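# Set the axle into the vacant green saddle

## Task

Put the axle into the green saddle that has nothing in it, and leave every other object standing exactly where it started. It only counts if the axle stays seated without any robot holding it. Finally open the gripper and move the arm away.

## Robot and tools

Setup: four identical i2rt Big YAM arms named arm1, arm2, arm3 and arm4. Each has six revolute joints, a two-finger gripper and a wrist camera. A fixed room camera, cam_high, looks down on the workspace. With joints 1 and 6 at zero and the hand level and pointing forward, the wrist camera rides on top of the hand and views the fingertips. Maximum reach is roughly 1.0 m from the joint-1 axis. A loose object may occasionally get a brief shove from outside.

Frames: one shared scene frame, origin on the floor, +z up. The hand point lies midway between the fingertips; its z axis runs along the fingers and the fingers open and close along its y axis. Each arm's foot has its own real pose, which is never printed.

execute_actions(actions, cameras): actions is a list holding one action or none. An action is an object keyed by arm name; under each arm goes "joints", a map of joint names to absolute targets (not offsets). Any subset of arms and joints may be named; all named motions start together and may finish at different times. Joints and ranges, angles in radians: joint1_rad -2.879 to 2.879 (spins the arm about its foot, positive is counter-clockwise seen from above, 0 means unfolding toward where the foot faces); joint2_rad 0 to 3.141 (shoulder, 0 puts the upper arm roughly level pointing back, increasing lifts it up and over to the front); joint3_rad 0 to 3.019 (elbow, 0 is fully folded, increasing opens it); joint4_rad -1.692 to 1.57 (hand pitch, positive tilts fingertips up); joint5_rad -1.57 to 1.57 (sideways hand swing, positive to the arm's right); joint6_rad -2.094 to 2.094 (hand roll, positive clockwise viewed from behind the hand). gripper_m is the fingertip gap in metres, 0 to 0.093; each finger pad squeezes with roughly 50 to 62 N at most, weaker on some grippers. Tolerances counted as arrived: 0.045, 0.14, 0.09, 0.055, 0.03, 0.035 rad and 0.003 m. No action runs past 15 s. Joints move at different speeds, so the hand can sweep a wide arc between postures. An unknown key or an out-of-range number rejects the whole call and nothing moves. cameras lists which images to return: omitted, null or ["all"] gives every camera, [] gives none, an unknown name rejects the call. An empty actions list just reports state and images.

Results: each arm's joint_positions, joint_status and an on_its_own section, plus images whose order is given by the pictures line. joint_status words: off_target (stopped short and may still be pushing); contact_stop or time_out (target dropped, joint holds where it stopped); not_followed (a self- and inter-arm collision check blocked that arm's joint targets; a cause line usually follows, the gripper part still runs, and the blocked targets may be retried on later actions until they pass or the path clears). After time_out a joint may keep its target, or one capped at 0.375, 0.375, 0.113, 0.225, 0.075, 0.3 rad from its position for joints 1 to 6, and keep pushing; on_its_own names it and "held at" gives that target, not the actual position. Sending a joint its reported position relieves the push. Any joint or arm you leave out may still be chasing an older target. Very small target changes may produce no motion. Joints carrying load can sag. If a result reports a stop, the remaining execute_actions, wait and finished_scene calls in that same reply are skipped.

wait(seconds): 0 to 10 s with no new command; returns the same as an empty action.

zoom_image(camera, region): enlarges part of a camera's most recent full image; region is [x0, y0, x1, y1] in pixels from the top-left, at most 504 by 504.

read_manual(section): returns licence text only; no motion.

finished_scene(scene): pass the current scene number to end it after the last command has been held; irreversible, and the result says whether the goal was met. Replying without any tool call also ends things.

Cameras: wrist cameras are fisheye, 616x616; cam_high is pinhole with radial distortion, 672x504. Calibration is given as K and T_world_to_cam (scene frame to camera, metres); real poses can differ by a few degrees and millimetres, and wrist-camera poses also inherit joint reading errors.

Safety: arms do not halt on contact and can push hard; sustained pushing or holding loads heats motors. A MOTOR HOT line appears from 85 °C; at 100 °C that arm and its gripper go limp and drop (OVER-TEMPERATURE FAULT, joints read limit_stop_at_motor_heat; resend targets afterward). A hard squeeze between two robots ends the run, and a hard strike may; the collision check ignores fingers, gripper housings and wrist cameras and can react late, and no line reports arm-to-arm contact. Objects touching robots are fine. Never knock anything off the work area or onto the floor. Avoid dropping, slipping, slamming and forceful pushes. The simulation keeps running while you compose replies, with arms holding their last command; arms do not wait for each other.

Each tool is called as name(argument=value, ...) on one line, values as JSON.

## Session

I'll start by looking at the current state and images.

execute_actions(actions=[])

Scene clock: 0.00 s.
arm1.joint_positions: joint1_rad=+0.833 joint2_rad=+0.517 joint3_rad=+1.326 joint4_rad=-1.476 joint5_rad=+0.104 joint6_rad=+0.225 gripper_m=+0.094
arm1.joint_status: not commanded
arm1.hand: x=-0.5168 y=+0.2219 z=+1.2810 quat_wxyz=(-0.417, -0.422, -0.790, +0.151) (m; scene frame)
arm2.joint_positions: joint1_rad=+0.617 joint2_rad=+0.554 joint3_rad=+1.354 joint4_rad=-1.285 joint5_rad=-0.300 joint6_rad=+0.361 gripper_m=+0.094
arm2.joint_status: not commanded
arm2.hand: x=-0.8001 y=-0.2093 z=+1.3771 quat_wxyz=(-0.020, +0.718, -0.450, -0.531) (m; scene frame)
arm3.joint_positions: joint1_rad=+0.669 joint2_rad=+0.543 joint3_rad=+1.384 joint4_rad=-1.302 joint5_rad=-0.034 joint6_rad=+0.442 gripper_m=+0.095
arm3.joint_status: not commanded
arm3.hand: x=+0.7788 y=+0.1999 z=+1.3550 quat_wxyz=(-0.518, -0.515, -0.674, +0.111) (m; scene frame)
arm4.joint_positions: joint1_rad=+0.717 joint2_rad=+0.514 joint3_rad=+1.402 joint4_rad=-1.347 joint5_rad=+0.109 joint6_rad=-0.267 gripper_m=+0.095
arm4.joint_status: not commanded
arm4.hand: x=+0.5391 y=-0.1885 z=+1.3167 quat_wxyz=(-0.328, +0.798, -0.295, -0.412) (m; scene frame)
pictures: arm1_cam_wrist, arm2_cam_wrist, arm3_cam_wrist, arm4_cam_wrist, cam_high
Images, in order (width x height): arm1_cam_wrist 616x616, arm2_cam_wrist 616x616, arm3_cam_wrist 616x616, arm4_cam_wrist 616x616, cam_high 672x504.

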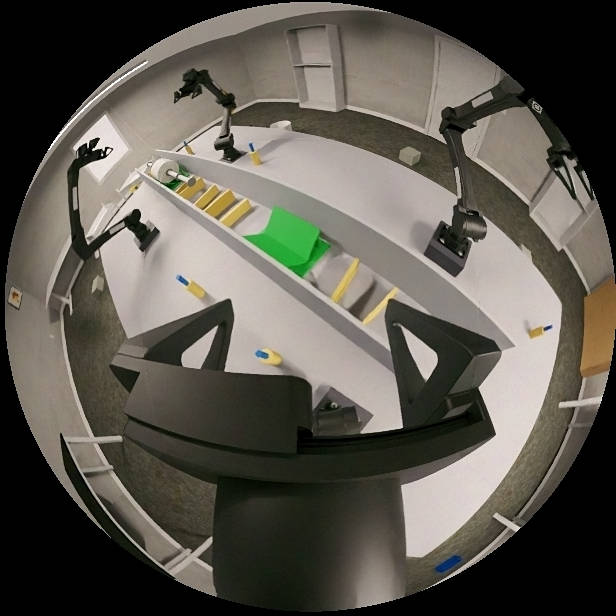

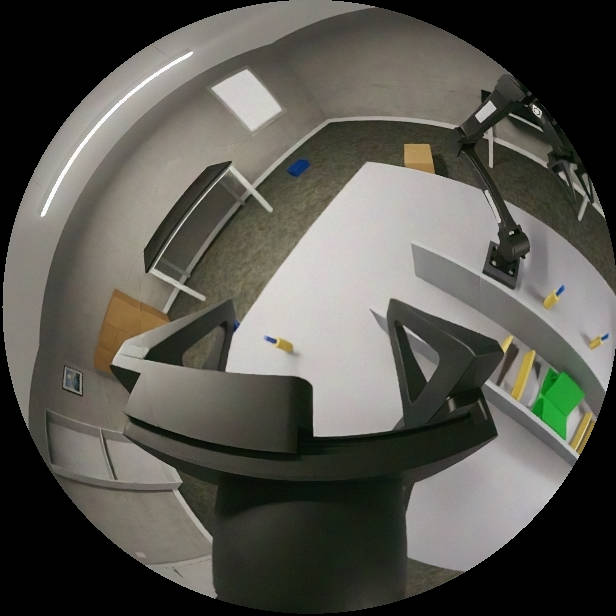

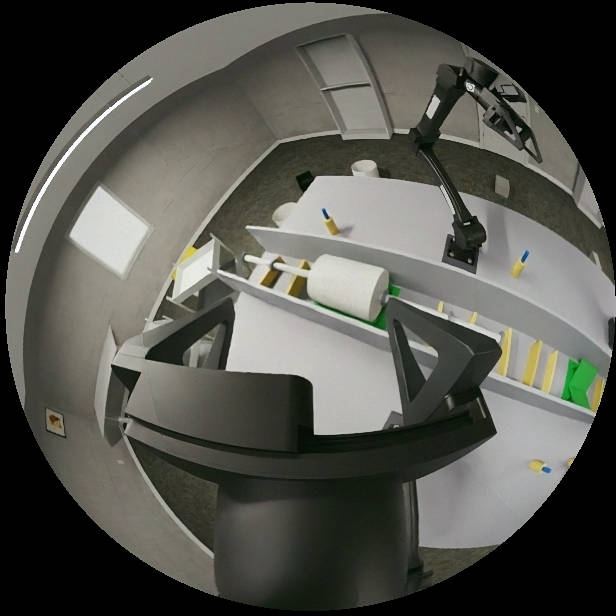

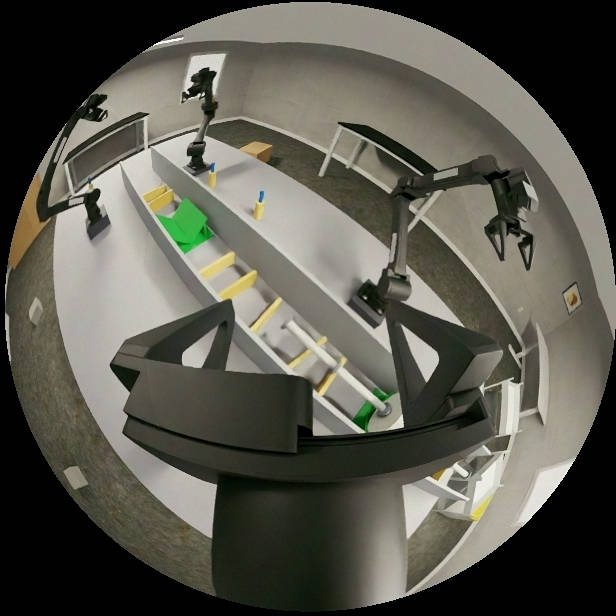

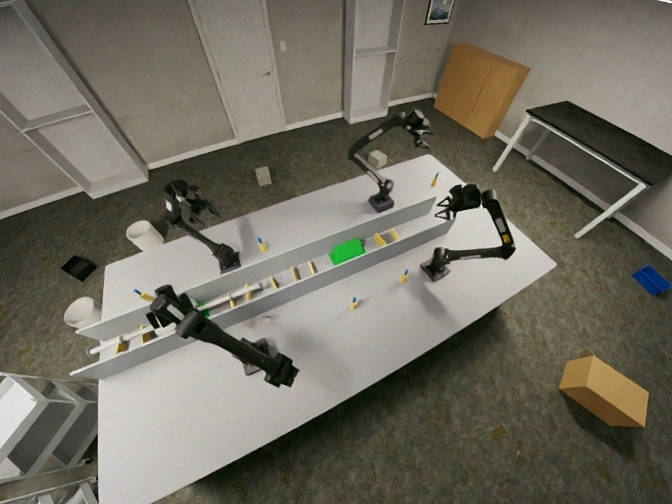

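zoom_image(camera="cam_high", region=[60, 220, 340, 430])

zoom_image(camera="cam_high", region=[260, 150, 540, 360])

zoom_image(camera="arm3_cam_wrist", region=[200, 200, 520, 400])

zoom_image(camera="arm1_cam_wrist", region=[100, 130, 420, 350])

zoom_image(camera="arm4_cam_wrist", region=[120, 150, 440, 450])

Region (60, 220, 340, 430) of cam_high's 672x504 image, scaled by 1.800, with more detail than that image has; it fills the top 378 rows of this view, and the rest is white.

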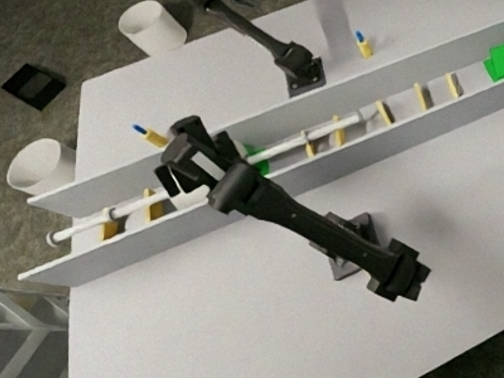

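Region (260, 150, 540, 360) of cam_high's 672x504 image, scaled by 1.800, with more detail than that image has; it fills the top 378 rows of this view, and the rest is white.

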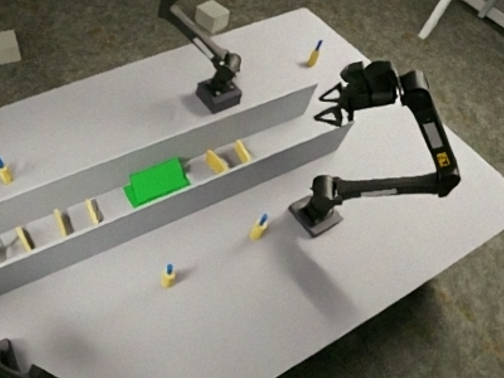

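Region (200, 200, 520, 400) of arm3_cam_wrist's 616x616 image, scaled by 1.575, with more detail than that image has; it fills the top 315 rows of this view, and the rest is white.

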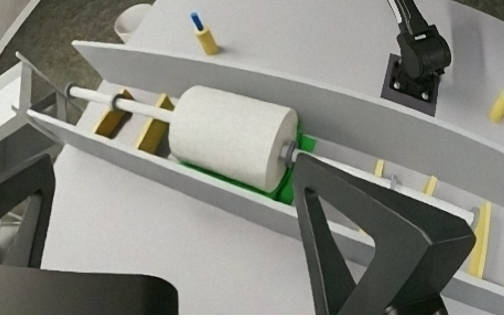

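Region (100, 130, 420, 350) of arm1_cam_wrist's 616x616 image, scaled by 1.575, with more detail than that image has; it fills the top 346 rows of this view, and the rest is white.

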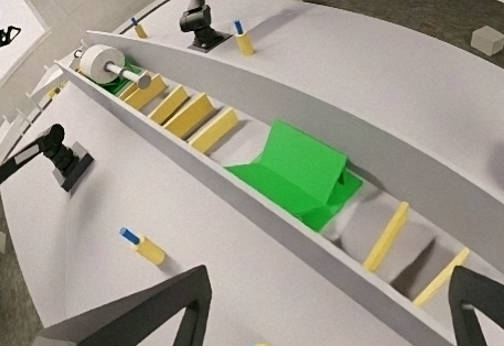

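Region (120, 150, 440, 450) of arm4_cam_wrist's 616x616 image, scaled by 1.575, with more detail than that image has; it fills the top 472 rows of this view, and the rest is white.

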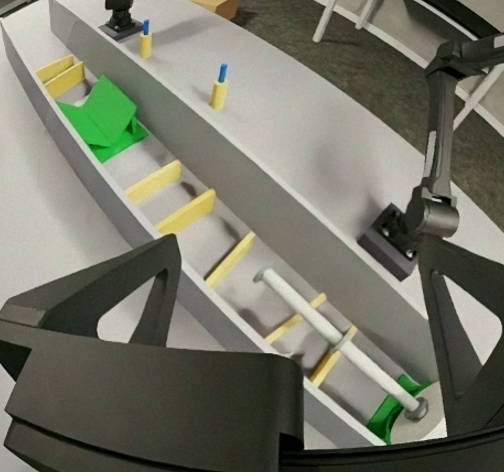

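zoom_image(camera="cam_high", region=[60, 290, 180, 390])

zoom_image(camera="cam_high", region=[170, 250, 300, 340])

zoom_image(camera="cam_high", region=[290, 200, 420, 290])

zoom_image(camera="arm3_cam_wrist", region=[200, 220, 420, 350])

Region (60, 290, 180, 390) of cam_high's 672x504 image, scaled by 4.200, with more detail than that image has.

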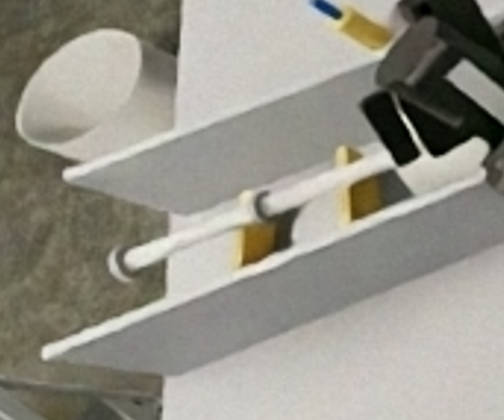

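Region (170, 250, 300, 340) of cam_high's 672x504 image, scaled by 3.877, with more detail than that image has; it fills the top 349 rows of this view, and the rest is white.

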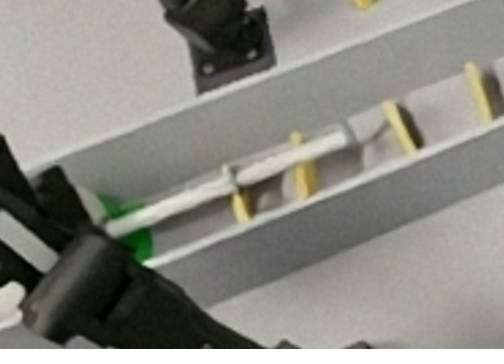

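Region (290, 200, 420, 290) of cam_high's 672x504 image, scaled by 3.877, with more detail than that image has; it fills the top 349 rows of this view, and the rest is white.

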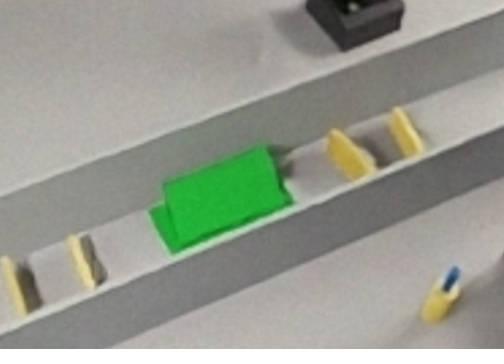

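Region (200, 220, 420, 350) of arm3_cam_wrist's 616x616 image, scaled by 2.291, with more detail than that image has; it fills the top 298 rows of this view, and the rest is white.

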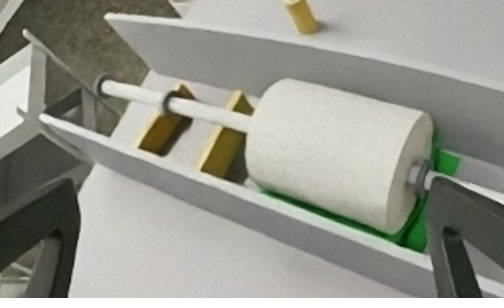

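zoom_image(camera="arm1_cam_wrist", region=[220, 190, 420, 340])

zoom_image(camera="arm4_cam_wrist", region=[240, 290, 420, 440])

zoom_image(camera="arm1_cam_wrist", region=[120, 140, 260, 240])

Region (220, 190, 420, 340) of arm1_cam_wrist's 616x616 image, scaled by 2.520, with more detail than that image has; it fills the top 378 rows of this view, and the rest is white.

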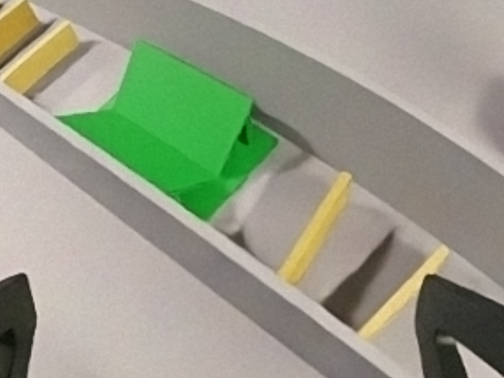

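Region (240, 290, 420, 440) of arm4_cam_wrist's 616x616 image, scaled by 2.800, with more detail than that image has.

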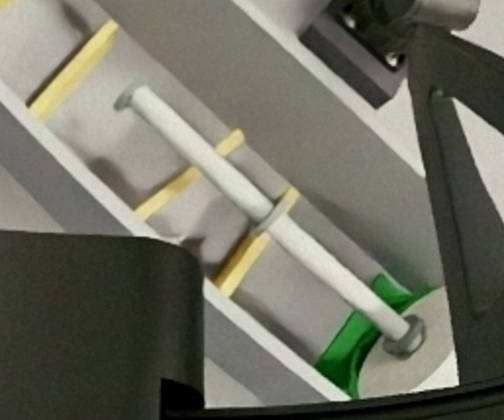

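Region (120, 140, 260, 240) of arm1_cam_wrist's 616x616 image, scaled by 3.600, with more detail than that image has; it fills the top 360 rows of this view, and the rest is white.

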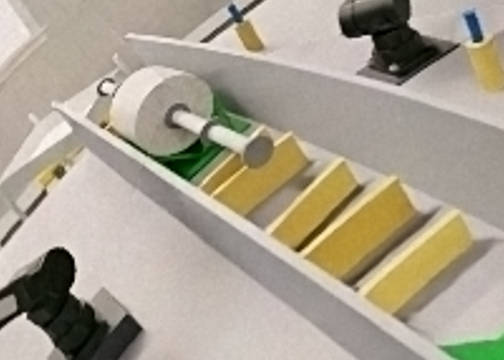

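execute_actions(actions=[{"arm1": {"joints": {"joint1_rad": 1.1}}, "arm2": {"joints": {"joint1_rad": -0.899, "joint4_rad": -1.379, "joint5_rad": 0.19, "joint6_rad": 0.67}}, "arm3": {"joints": {"joint1_rad": 0.367, "joint4_rad": -1.558, "joint5_rad": 0.0, "joint6_rad": 1.939}}, "arm4": {"joints": {"joint1_rad": -0.94, "joint4_rad": -1.565, "joint5_rad": 0.136, "joint6_rad": 0.566}}}], cameras=["cam_high"])

Scene clock: 122.13 s.
arm1.joint_positions: joint1_rad=+1.087 joint2_rad=+0.517 joint3_rad=+1.326 joint4_rad=-1.476 joint5_rad=+0.104 joint6_rad=+0.225 gripper_m=+0.094
arm1.joint_status: all done
arm1.hand: x=-0.4876 y=+0.2580 z=+1.2810 quat_wxyz=(-0.433, -0.318, -0.838, +0.098) (m; scene frame)
arm2.joint_positions: joint1_rad=-0.887 joint2_rad=+0.554 joint3_rad=+1.354 joint4_rad=-1.368 joint5_rad=+0.189 joint6_rad=+0.658 gripper_m=+0.094
arm2.joint_status: all done
arm2.hand: x=-0.4550 y=-0.2424 z=+1.3533 quat_wxyz=(-0.419, -0.028, -0.876, -0.237) (m; scene frame)
arm3.joint_positions: joint1_rad=+0.373 joint2_rad=+0.543 joint3_rad=+1.384 joint4_rad=-1.548 joint5_rad=-0.003 joint6_rad=+1.927 gripper_m=+0.095
arm3.joint_status: all done
arm3.hand: x=+0.7091 y=+0.1959 z=+1.3053 quat_wxyz=(-0.397, -0.906, -0.014, -0.148) (m; scene frame)
arm4.joint_positions: joint1_rad=-0.935 joint2_rad=+0.514 joint3_rad=+1.402 joint4_rad=-1.550 joint5_rad=+0.134 joint6_rad=+0.556 gripper_m=+0.095
arm4.joint_status: all done
arm4.hand: x=+0.7850 y=-0.2788 z=+1.2761 quat_wxyz=(-0.402, -0.016, -0.897, -0.183) (m; scene frame)
pictures: cam_high
Images, in order (width x height): cam_high 672x504.

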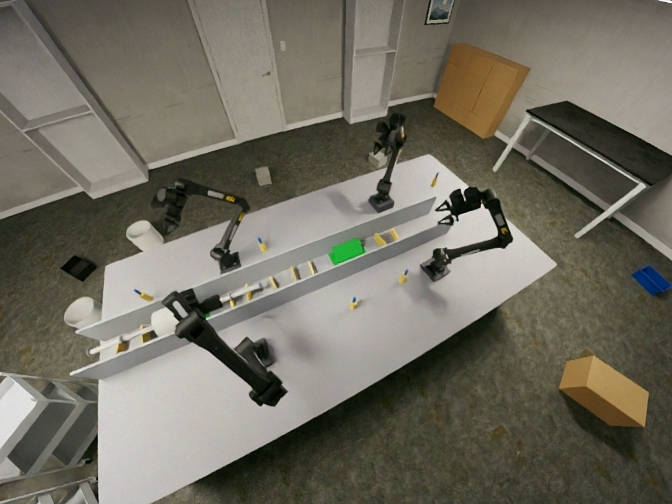

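execute_actions(actions=[{"arm2": {"joints": {"joint2_rad": 1.732, "joint3_rad": 1.774}}, "arm3": {"joints": {"joint2_rad": 1.386, "joint3_rad": 1.373}}, "arm4": {"joints": {"joint2_rad": 1.894, "joint3_rad": 2.099}}}])

Scene clock: 127.70 s.
arm1.joint_positions: joint1_rad=+1.087 joint2_rad=+0.517 joint3_rad=+1.326 joint4_rad=-1.476 joint5_rad=+0.104 joint6_rad=+0.225 gripper_m=+0.094
arm1.joint_status: not commanded
arm1.hand: x=-0.4876 y=+0.2580 z=+1.2810 quat_wxyz=(-0.433, -0.318, -0.838, +0.098) (m; scene frame)
arm2.joint_positions: joint1_rad=-0.887 joint2_rad=+1.736 joint3_rad=+1.765 joint4_rad=-1.376 joint5_rad=+0.189 joint6_rad=+0.658 gripper_m=+0.094
arm2.joint_status: all done
arm2.hand: x=-0.1676 y=+0.0037 z=+1.0870 quat_wxyz=(-0.140, +0.011, -0.990, +0.002) (m; scene frame)
arm3.joint_positions: joint1_rad=+0.373 joint2_rad=+1.385 joint3_rad=+1.357 joint4_rad=-1.551 joint5_rad=-0.003 joint6_rad=+1.928 gripper_m=+0.095
arm3.joint_status: all done
arm3.hand: x=+0.7901 y=-0.0161 z=+1.0568 quat_wxyz=(-0.003, -1.000, -0.011, +0.004) (m; scene frame)
arm4.joint_positions: joint1_rad=-0.935 joint2_rad=+1.909 joint3_rad=+2.073 joint4_rad=-1.558 joint5_rad=+0.134 joint6_rad=+0.556 gripper_m=+0.095
arm4.joint_status: all done
arm4.hand: x=+1.1792 y=-0.0200 z=+1.0406 quat_wxyz=(-0.111, +0.008, -0.994, +0.011) (m; scene frame)
pictures: arm1_cam_wrist, arm2_cam_wrist, arm3_cam_wrist, arm4_cam_wrist, cam_high
camera_calibration (this result's frames):
arm1_cam_wrist: T_world_to_cam=[[-0.6184, -0.779397, -0.100604, 0.0292072], [-0.735859, 0.619223, -0.273997, -0.166009], [0.275849, -0.0954096, -0.956454, 1.50842], [0, 0, 0, 1]] pos_world=[-0.520193, 0.269478, 1.40018]
arm2_cam_wrist: T_world_to_cam=[[0.0154463, -0.999865, -0.00554732, 0.0143175], [-0.940716, -0.0164122, 0.338799, -0.517828], [-0.338844, -0.0000147429, -0.940842, 1.09231], [0, 0, 0, 1]] pos_world=[-0.117227, 0.005833, 1.20321]
arm3_cam_wrist: T_world_to_cam=[[-0.0165611, 0.999573, -0.0240635, 0.056415], [0.803546, 0.0276276, 0.594601, -1.25843], [0.595012, -0.00948889, -0.803661, 0.496662], [0, 0, 0, 1]] pos_world=[0.716624, -0.0169107, 1.14877]
arm4_cam_wrist: T_world_to_cam=[[0.0137281, -0.999778, 0.0159553, -0.0515344], [-0.917694, -0.00626146, 0.397239, 0.671692], [-0.397051, -0.0200954, -0.917576, 1.54748], [0, 0, 0, 1]] pos_world=[1.23155, -0.0162199, 1.15393]
Images, in order (width x height): arm1_cam_wrist 616x616, arm2_cam_wrist 616x616, arm3_cam_wrist 616x616, arm4_cam_wrist 616x616, cam_high 672x504.

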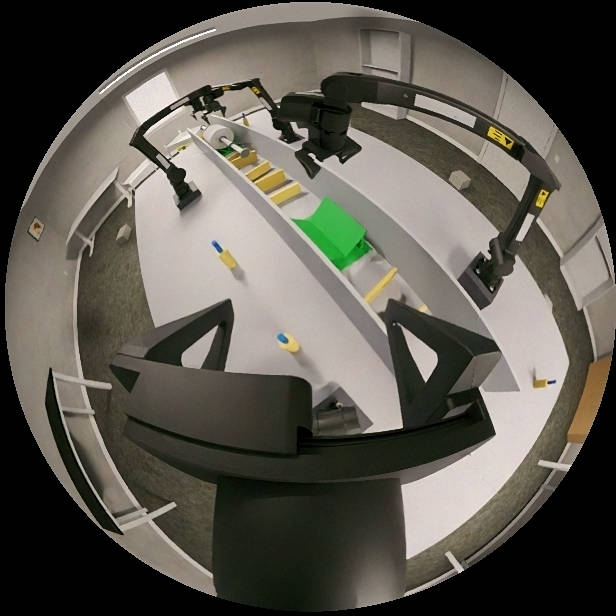

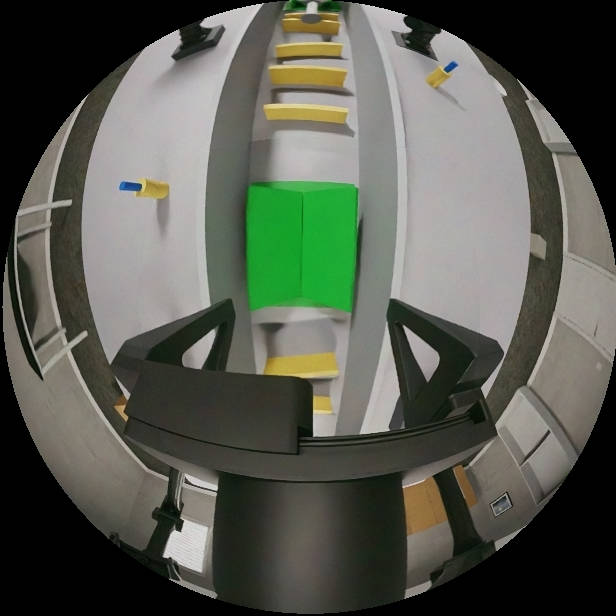

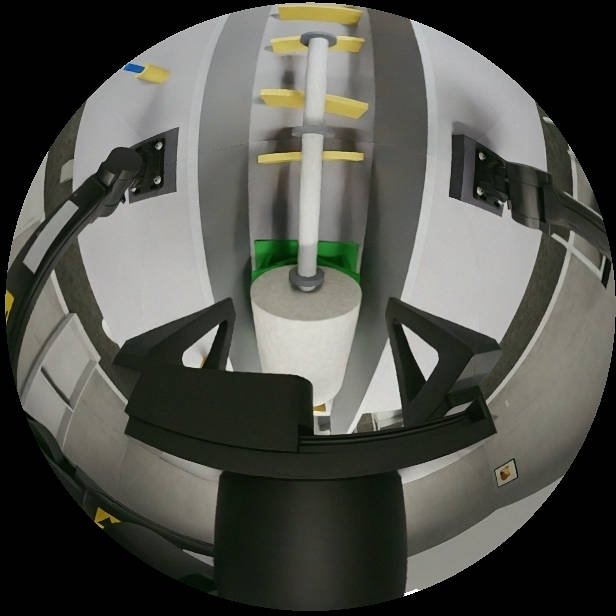

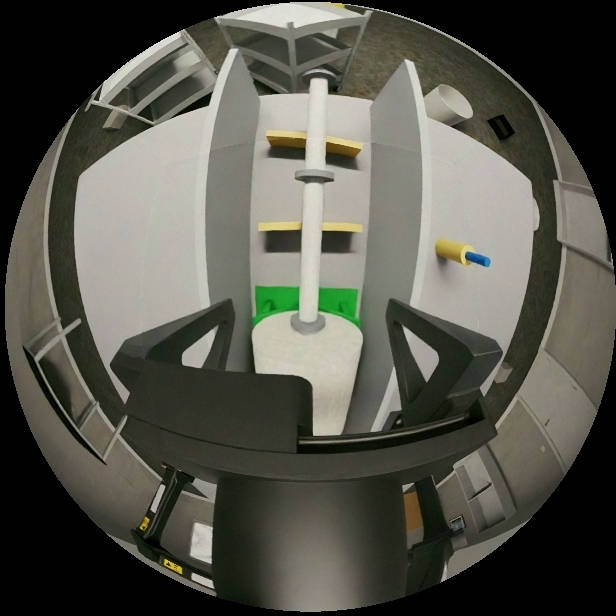

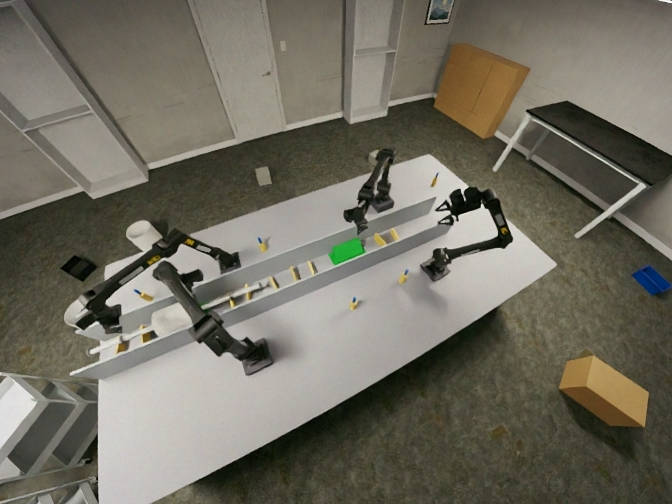

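zoom_image(camera="arm3_cam_wrist", region=[180, 10, 460, 330])

zoom_image(camera="arm4_cam_wrist", region=[180, 40, 460, 380])

zoom_image(camera="arm2_cam_wrist", region=[180, 0, 440, 420])

Region (180, 10, 460, 330) of arm3_cam_wrist's 616x616 image, scaled by 1.575, with more detail than that image has; it fills the left 441 columns of this view, and the rest is white.

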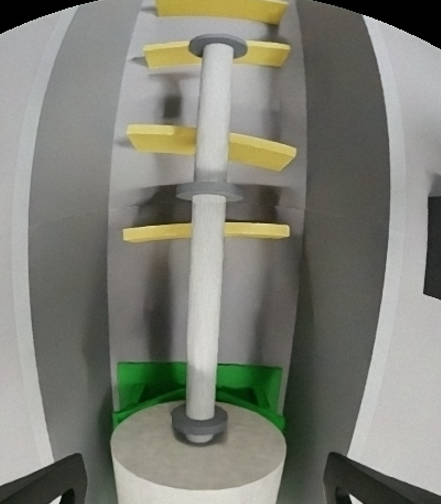

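Region (180, 40, 460, 380) of arm4_cam_wrist's 616x616 image, scaled by 1.482, with more detail than that image has; it fills the left 415 columns of this view, and the rest is white.

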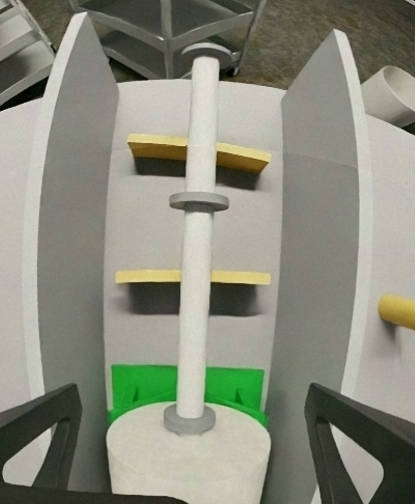

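Region (180, 0, 440, 420) of arm2_cam_wrist's 616x616 image, scaled by 1.200, with more detail than that image has; it fills the left 312 columns of this view, and the rest is white.

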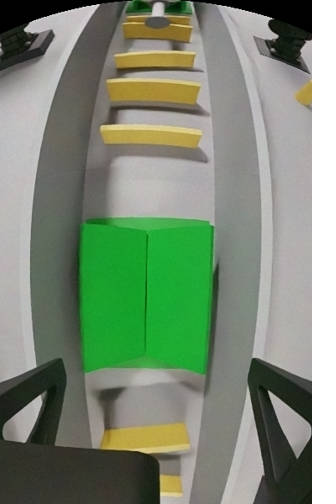

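zoom_image(camera="arm2_cam_wrist", region=[190, 160, 420, 330])

zoom_image(camera="arm3_cam_wrist", region=[230, 220, 390, 340])

zoom_image(camera="arm4_cam_wrist", region=[230, 270, 390, 390])

zoom_image(camera="arm3_cam_wrist", region=[180, 100, 450, 220])

Region (190, 160, 420, 330) of arm2_cam_wrist's 616x616 image, scaled by 2.191, with more detail than that image has; it fills the top 373 rows of this view, and the rest is white.

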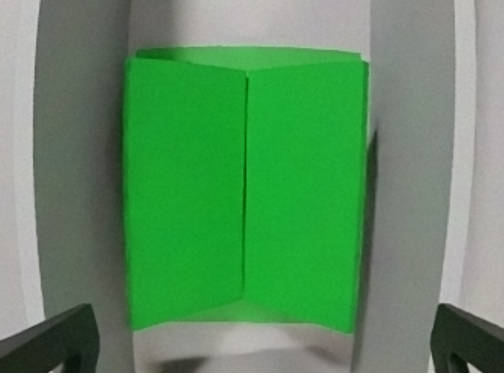

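Region (230, 220, 390, 340) of arm3_cam_wrist's 616x616 image, scaled by 3.150, with more detail than that image has; it fills the top 378 rows of this view, and the rest is white.

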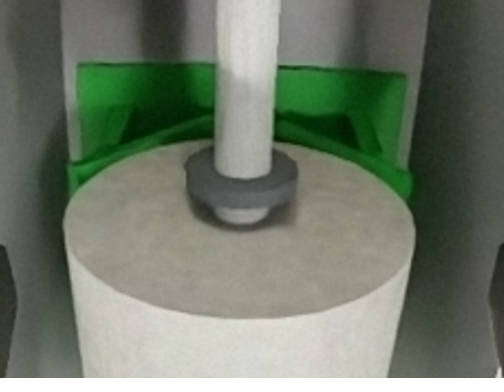

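Region (230, 270, 390, 390) of arm4_cam_wrist's 616x616 image, scaled by 3.150, with more detail than that image has; it fills the top 378 rows of this view, and the rest is white.

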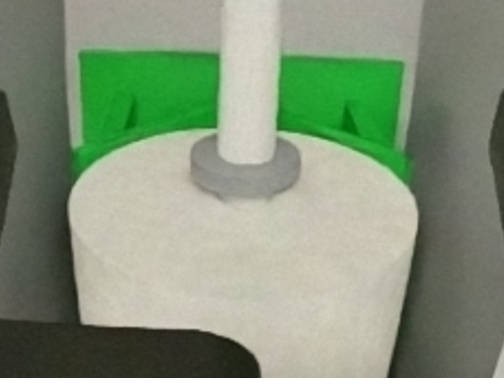

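Region (180, 100, 450, 220) of arm3_cam_wrist's 616x616 image, scaled by 1.867, with more detail than that image has.

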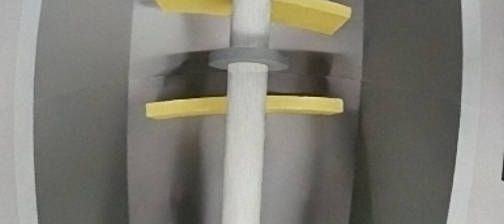

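execute_actions(actions=[{"arm3": {"joints": {"joint1_rad": 0.431, "joint2_rad": 1.445, "joint3_rad": 1.172, "joint4_rad": -1.279, "joint5_rad": 0.0, "joint6_rad": 2.032, "gripper_m": 0.08}}, "arm4": {"joints": {"joint1_rad": -0.964, "joint2_rad": 1.922, "joint3_rad": 1.93, "joint4_rad": -1.551, "joint5_rad": -0.002, "joint6_rad": 0.594, "gripper_m": 0.08}}}], cameras=["arm3_cam_wrist", "arm4_cam_wrist"])

Scene clock: 248.87 s.
arm1.joint_positions: joint1_rad=+1.087 joint2_rad=+0.517 joint3_rad=+1.326 joint4_rad=-1.476 joint5_rad=+0.104 joint6_rad=+0.225 gripper_m=+0.094
arm1.joint_status: not commanded
arm1.hand: x=-0.4876 y=+0.2580 z=+1.2810 quat_wxyz=(-0.433, -0.318, -0.838, +0.098) (m; scene frame)
arm2.joint_positions: joint1_rad=-0.887 joint2_rad=+1.736 joint3_rad=+1.765 joint4_rad=-1.376 joint5_rad=+0.189 joint6_rad=+0.658 gripper_m=+0.094
arm2.joint_status: not commanded
arm2.hand: x=-0.1676 y=+0.0037 z=+1.0870 quat_wxyz=(-0.140, +0.011, -0.990, +0.002) (m; scene frame)
arm3.joint_positions: joint1_rad=+0.431 joint2_rad=+1.442 joint3_rad=+1.157 joint4_rad=-1.290 joint5_rad=-0.002 joint6_rad=+2.021 gripper_m=+0.080
arm3.joint_status: all done
arm3.hand: x=+0.8136 y=-0.0156 z=+0.9599 quat_wxyz=(-0.006, -1.000, +0.006, +0.004) (m; scene frame)
arm4.joint_positions: joint1_rad=-0.961 joint2_rad=+1.915 joint3_rad=+1.926 joint4_rad=-1.557 joint5_rad=+0.002 joint6_rad=+0.584 gripper_m=+0.080
arm4.joint_status: all done
arm4.hand: x=+1.1504 y=-0.0313 z=+0.9761 quat_wxyz=(-0.012, -0.013, -1.000, -0.003) (m; scene frame)
pictures: arm3_cam_wrist, arm4_cam_wrist
camera_calibration (this result's frames):
arm3_cam_wrist: T_world_to_cam=[[0.0177172, 0.999402, -0.0296926, 0.0314301], [0.803486, 0.00344294, 0.595314, -1.22076], [0.59506, -0.0344049, -0.802944, 0.40373], [0, 0, 0, 1]] pos_world=[0.740059, -0.013318, 1.05184]
arm4_cam_wrist: T_world_to_cam=[[-0.0279152, -0.9995, -0.0148478, 0.0165799], [-0.820776, 0.0144403, 0.571067, 0.390233], [-0.570567, 0.0281281, -0.820769, 1.58323], [0, 0, 0, 1]] pos_world=[1.2241, -0.0335967, 1.07686]
Images, in order (width x height): arm3_cam_wrist 616x616, arm4_cam_wrist 616x616.

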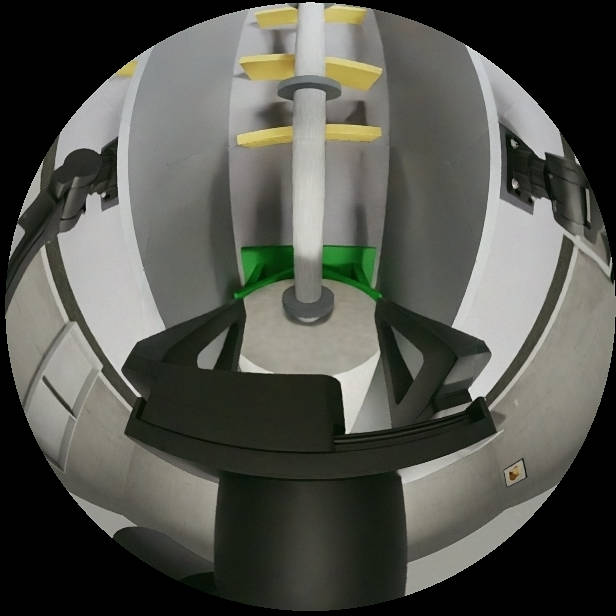

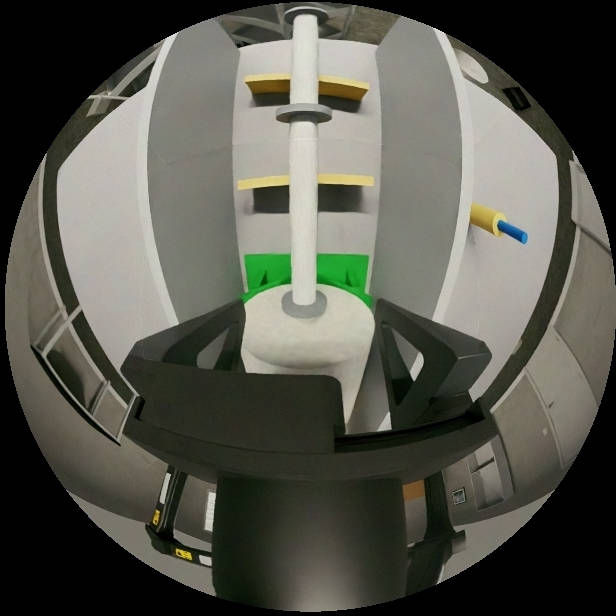

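zoom_image(camera="arm3_cam_wrist", region=[220, 60, 400, 340])

zoom_image(camera="arm4_cam_wrist", region=[220, 60, 400, 340])

Region (220, 60, 400, 340) of arm3_cam_wrist's 616x616 image, scaled by 1.800, with more detail than that image has; it fills the left 324 columns of this view, and the rest is white.

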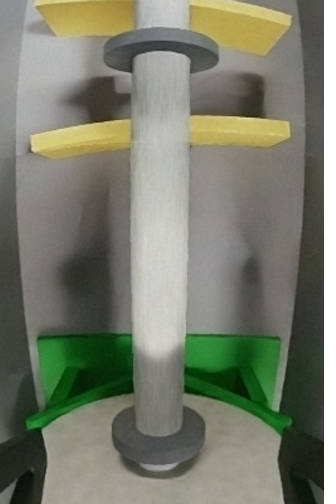

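Region (220, 60, 400, 340) of arm4_cam_wrist's 616x616 image, scaled by 1.800, with more detail than that image has; it fills the left 324 columns of this view, and the rest is white.

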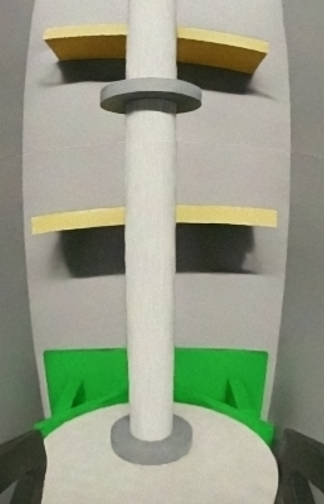

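execute_actions(actions=[{"arm3": {"joints": {"joint2_rad": 1.498, "joint3_rad": 1.077, "joint4_rad": -1.126, "joint6_rad": 2.042}}, "arm4": {"joints": {"joint1_rad": -0.945, "joint2_rad": 1.962, "joint3_rad": 1.80, "joint4_rad": -1.40, "joint6_rad": 0.61}}}], cameras=[])

execute_actions(actions=[{"arm3": {"joints": {"joint2_rad": 1.565, "joint3_rad": 1.005, "joint4_rad": -0.987}}, "arm4": {"joints": {"joint2_rad": 1.992, "joint3_rad": 1.713, "joint4_rad": -1.283}}}], cameras=["arm3_cam_wrist", "arm4_cam_wrist", "cam_high"])

Scene clock: 288.27 s.
arm1.joint_positions: joint1_rad=+1.087 joint2_rad=+0.517 joint3_rad=+1.326 joint4_rad=-1.476 joint5_rad=+0.104 joint6_rad=+0.225 gripper_m=+0.094
arm1.joint_status: not commanded
arm1.hand: x=-0.4876 y=+0.2580 z=+1.2810 quat_wxyz=(-0.433, -0.318, -0.838, +0.098) (m; scene frame)
arm2.joint_positions: joint1_rad=-0.887 joint2_rad=+1.736 joint3_rad=+1.765 joint4_rad=-1.376 joint5_rad=+0.189 joint6_rad=+0.658 gripper_m=+0.094
arm2.joint_status: not commanded
arm2.hand: x=-0.1676 y=+0.0037 z=+1.0870 quat_wxyz=(-0.140, +0.011, -0.990, +0.002) (m; scene frame)
arm3.joint_positions: joint1_rad=+0.431 joint2_rad=+1.489 joint3_rad=+1.067 joint4_rad=-1.137 joint5_rad=-0.002 joint6_rad=+2.031 gripper_m=+0.080
arm3.joint_status: all done
arm3.hand: x=+0.8147 y=-0.0195 z=+0.9092 quat_wxyz=(-0.012, -1.000, +0.011, +0.001) (m; scene frame)
arm4.joint_positions: joint1_rad=-0.952 joint2_rad=+1.953 joint3_rad=+1.798 joint4_rad=-1.415 joint5_rad=+0.002 joint6_rad=+0.600 gripper_m=+0.080
arm4.joint_status: all done
arm4.hand: x=+1.1493 y=-0.0254 z=+0.9053 quat_wxyz=(-0.002, -0.016, -1.000, +0.003) (m; scene frame)
pictures: none
No camera images: the call's "cameras" was empty. Leave "cameras" out to get every camera's image.

Scene clock: 289.20 s.
arm1.joint_positions: joint1_rad=+1.087 joint2_rad=+0.517 joint3_rad=+1.326 joint4_rad=-1.476 joint5_rad=+0.104 joint6_rad=+0.225 gripper_m=+0.094
arm1.joint_status: not commanded
arm1.hand: x=-0.4876 y=+0.2580 z=+1.2810 quat_wxyz=(-0.433, -0.318, -0.838, +0.098) (m; scene frame)
arm2.joint_positions: joint1_rad=-0.887 joint2_rad=+1.736 joint3_rad=+1.765 joint4_rad=-1.376 joint5_rad=+0.189 joint6_rad=+0.658 gripper_m=+0.094
arm2.joint_status: not commanded
arm2.hand: x=-0.1676 y=+0.0037 z=+1.0870 quat_wxyz=(-0.140, +0.011, -0.990, +0.002) (m; scene frame)
arm3.joint_positions: joint1_rad=+0.431 joint2_rad=+1.558 joint3_rad=+0.995 joint4_rad=-0.997 joint5_rad=-0.002 joint6_rad=+2.031 gripper_m=+0.080
arm3.joint_status: all done
arm3.hand: x=+0.8147 y=-0.0211 z=+0.8586 quat_wxyz=(-0.012, -1.000, +0.011, +0.001) (m; scene frame)
arm4.joint_positions: joint1_rad=-0.952 joint2_rad=+1.975 joint3_rad=+1.714 joint4_rad=-1.298 joint5_rad=+0.002 joint6_rad=+0.600 gripper_m=+0.080
arm4.joint_status: all done
arm4.hand: x=+1.1504 y=-0.0250 z=+0.8607 quat_wxyz=(-0.006, -0.016, -1.000, +0.000) (m; scene frame)
pictures: arm3_cam_wrist, arm4_cam_wrist, cam_high
camera_calibration (this result's frames):
arm3_cam_wrist: T_world_to_cam=[[0.0276482, 0.998705, -0.0427143, 0.0370356], [0.799741, 0.00353605, 0.600335, -1.16247], [0.599709, -0.0507585, -0.798607, 0.313691], [0, 0, 0, 1]] pos_world=[0.740527, -0.0169546, 0.949969]
arm4_cam_wrist: T_world_to_cam=[[-0.0342228, -0.999387, -0.00743454, 0.0220489], [-0.813915, 0.0235531, 0.580506, 0.440266], [-0.579975, 0.0259176, -0.814222, 1.4935], [0, 0, 0, 1]] pos_world=[1.22529, -0.0270424, 0.960628]
Images, in order (width x height): arm3_cam_wrist 616x616, arm4_cam_wrist 616x616, cam_high 672x504.

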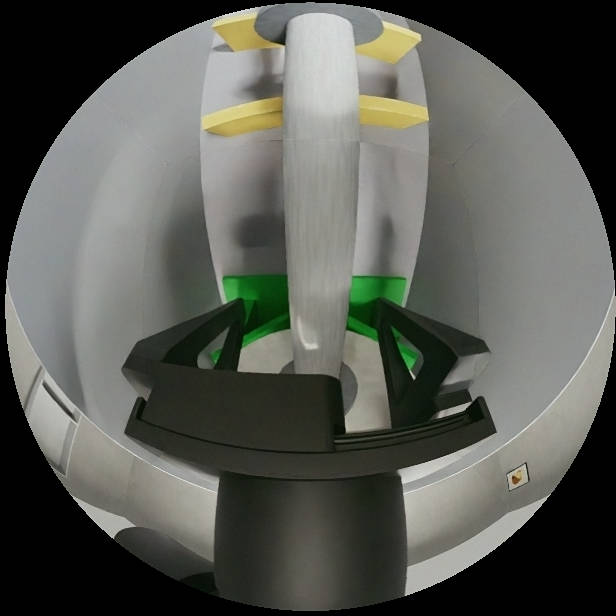

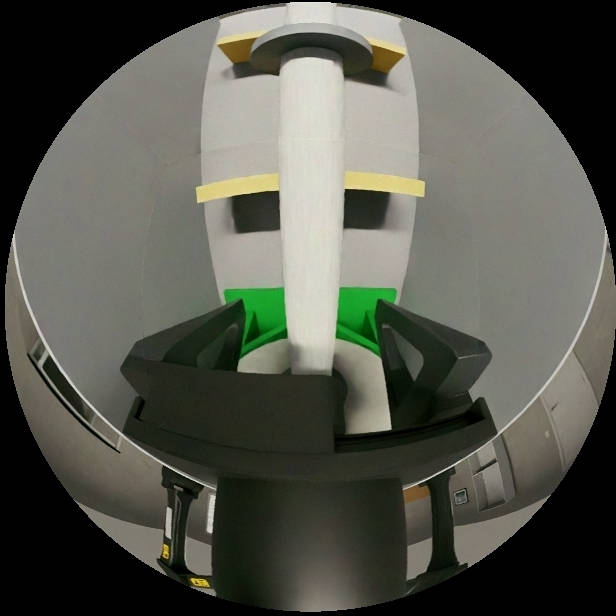

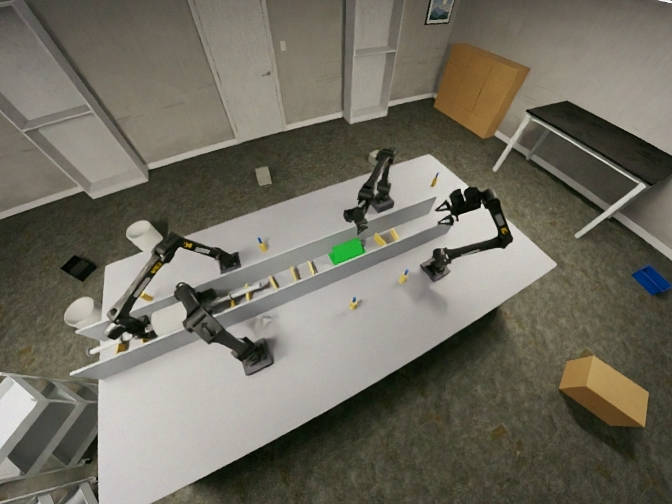

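zoom_image(camera="arm3_cam_wrist", region=[220, 140, 420, 390])

zoom_image(camera="arm4_cam_wrist", region=[220, 140, 420, 390])

Region (220, 140, 420, 390) of arm3_cam_wrist's 616x616 image, scaled by 2.016, with more detail than that image has; it fills the left 403 columns of this view, and the rest is white.

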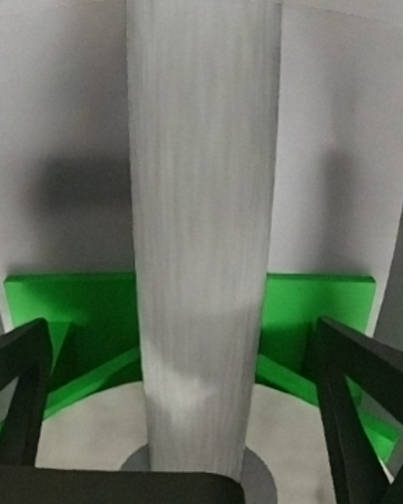

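Region (220, 140, 420, 390) of arm4_cam_wrist's 616x616 image, scaled by 2.016, with more detail than that image has; it fills the left 403 columns of this view, and the rest is white.

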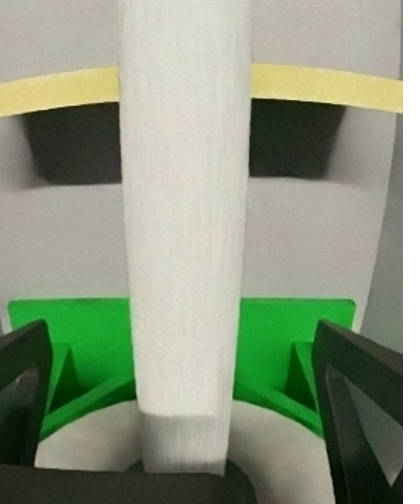

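execute_actions(actions=[{"arm1": {"joints": {"joint6_rad": 1.425}}, "arm3": {"joints": {"joint2_rad": 1.519, "joint4_rad": -1.036, "gripper_m": 0.045}}, "arm4": {"joints": {"gripper_m": 0.0}}}], cameras=["arm3_cam_wrist", "arm4_cam_wrist"])

Scene clock: 411.17 s.
arm1.joint_positions: joint1_rad=+1.087 joint2_rad=+0.517 joint3_rad=+1.326 joint4_rad=-1.476 joint5_rad=+0.104 joint6_rad=+1.416 gripper_m=+0.094
arm1.joint_status: all done
arm1.hand: x=-0.4876 y=+0.2580 z=+1.2810 quat_wxyz=(-0.413, -0.733, -0.515, -0.162) (m; scene frame)
arm2.joint_positions: joint1_rad=-0.887 joint2_rad=+1.736 joint3_rad=+1.765 joint4_rad=-1.376 joint5_rad=+0.189 joint6_rad=+0.658 gripper_m=+0.094
arm2.joint_status: not commanded
arm2.hand: x=-0.1676 y=+0.0037 z=+1.0870 quat_wxyz=(-0.140, +0.011, -0.990, +0.002) (m; scene frame)
arm3.joint_positions: joint1_rad=+0.431 joint2_rad=+1.535 joint3_rad=+0.995 joint4_rad=-1.026 joint5_rad=-0.002 joint6_rad=+2.031 gripper_m=+0.045
arm3.joint_status: all done
arm3.hand: x=+0.8123 y=-0.0157 z=+0.8671 quat_wxyz=(-0.009, -1.000, +0.011, +0.002) (m; scene frame)
arm4.joint_positions: joint1_rad=-0.952 joint2_rad=+1.975 joint3_rad=+1.713 joint4_rad=-1.298 joint5_rad=+0.004 joint6_rad=+0.600 gripper_m=+0.024
arm4.joint_status: gripper_m off_target (ended at +0.024, target +0.000)
arm4.hand: x=+1.1505 y=-0.0253 z=+0.8606 quat_wxyz=(-0.006, -0.016, -1.000, +0.001) (m; scene frame)
pictures: arm3_cam_wrist, arm4_cam_wrist
camera_calibration (this result's frames):
arm3_cam_wrist: T_world_to_cam=[[0.0280109, 0.99895, -0.036245, 0.0261625], [0.801578, -0.000783213, 0.59789, -1.16516], [0.597234, -0.0458006, -0.800758, 0.326208], [0, 0, 0, 1]] pos_world=[0.73841, -0.0121071, 0.958799]
arm4_cam_wrist: T_world_to_cam=[[-0.0342382, -0.999398, -0.00564624, 0.0201808], [-0.814322, 0.0246216, 0.57989, 0.441434], [-0.579402, 0.0244523, -0.814675, 1.49313], [0, 0, 0, 1]] pos_world=[1.22528, -0.0272106, 0.960546]
Images, in order (width x height): arm3_cam_wrist 616x616, arm4_cam_wrist 616x616.

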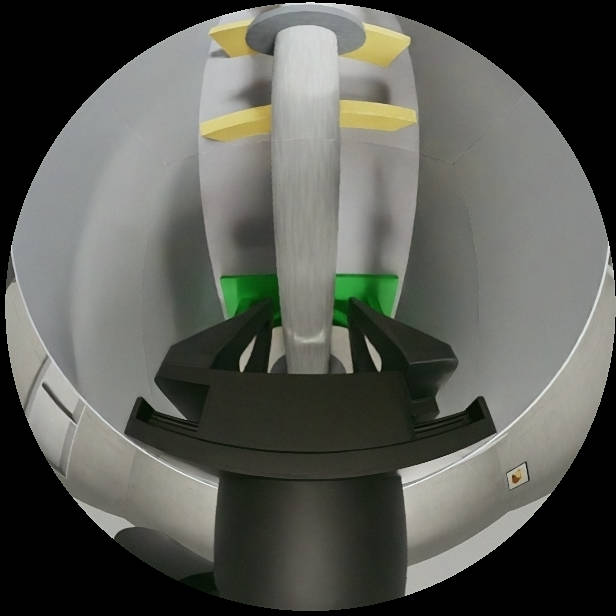

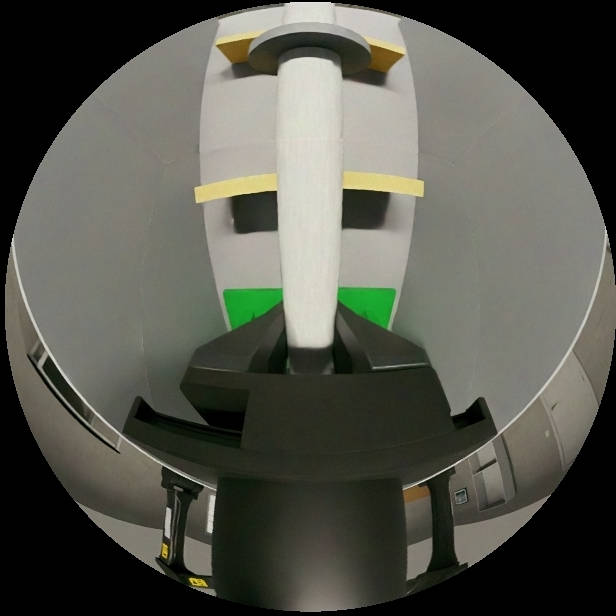

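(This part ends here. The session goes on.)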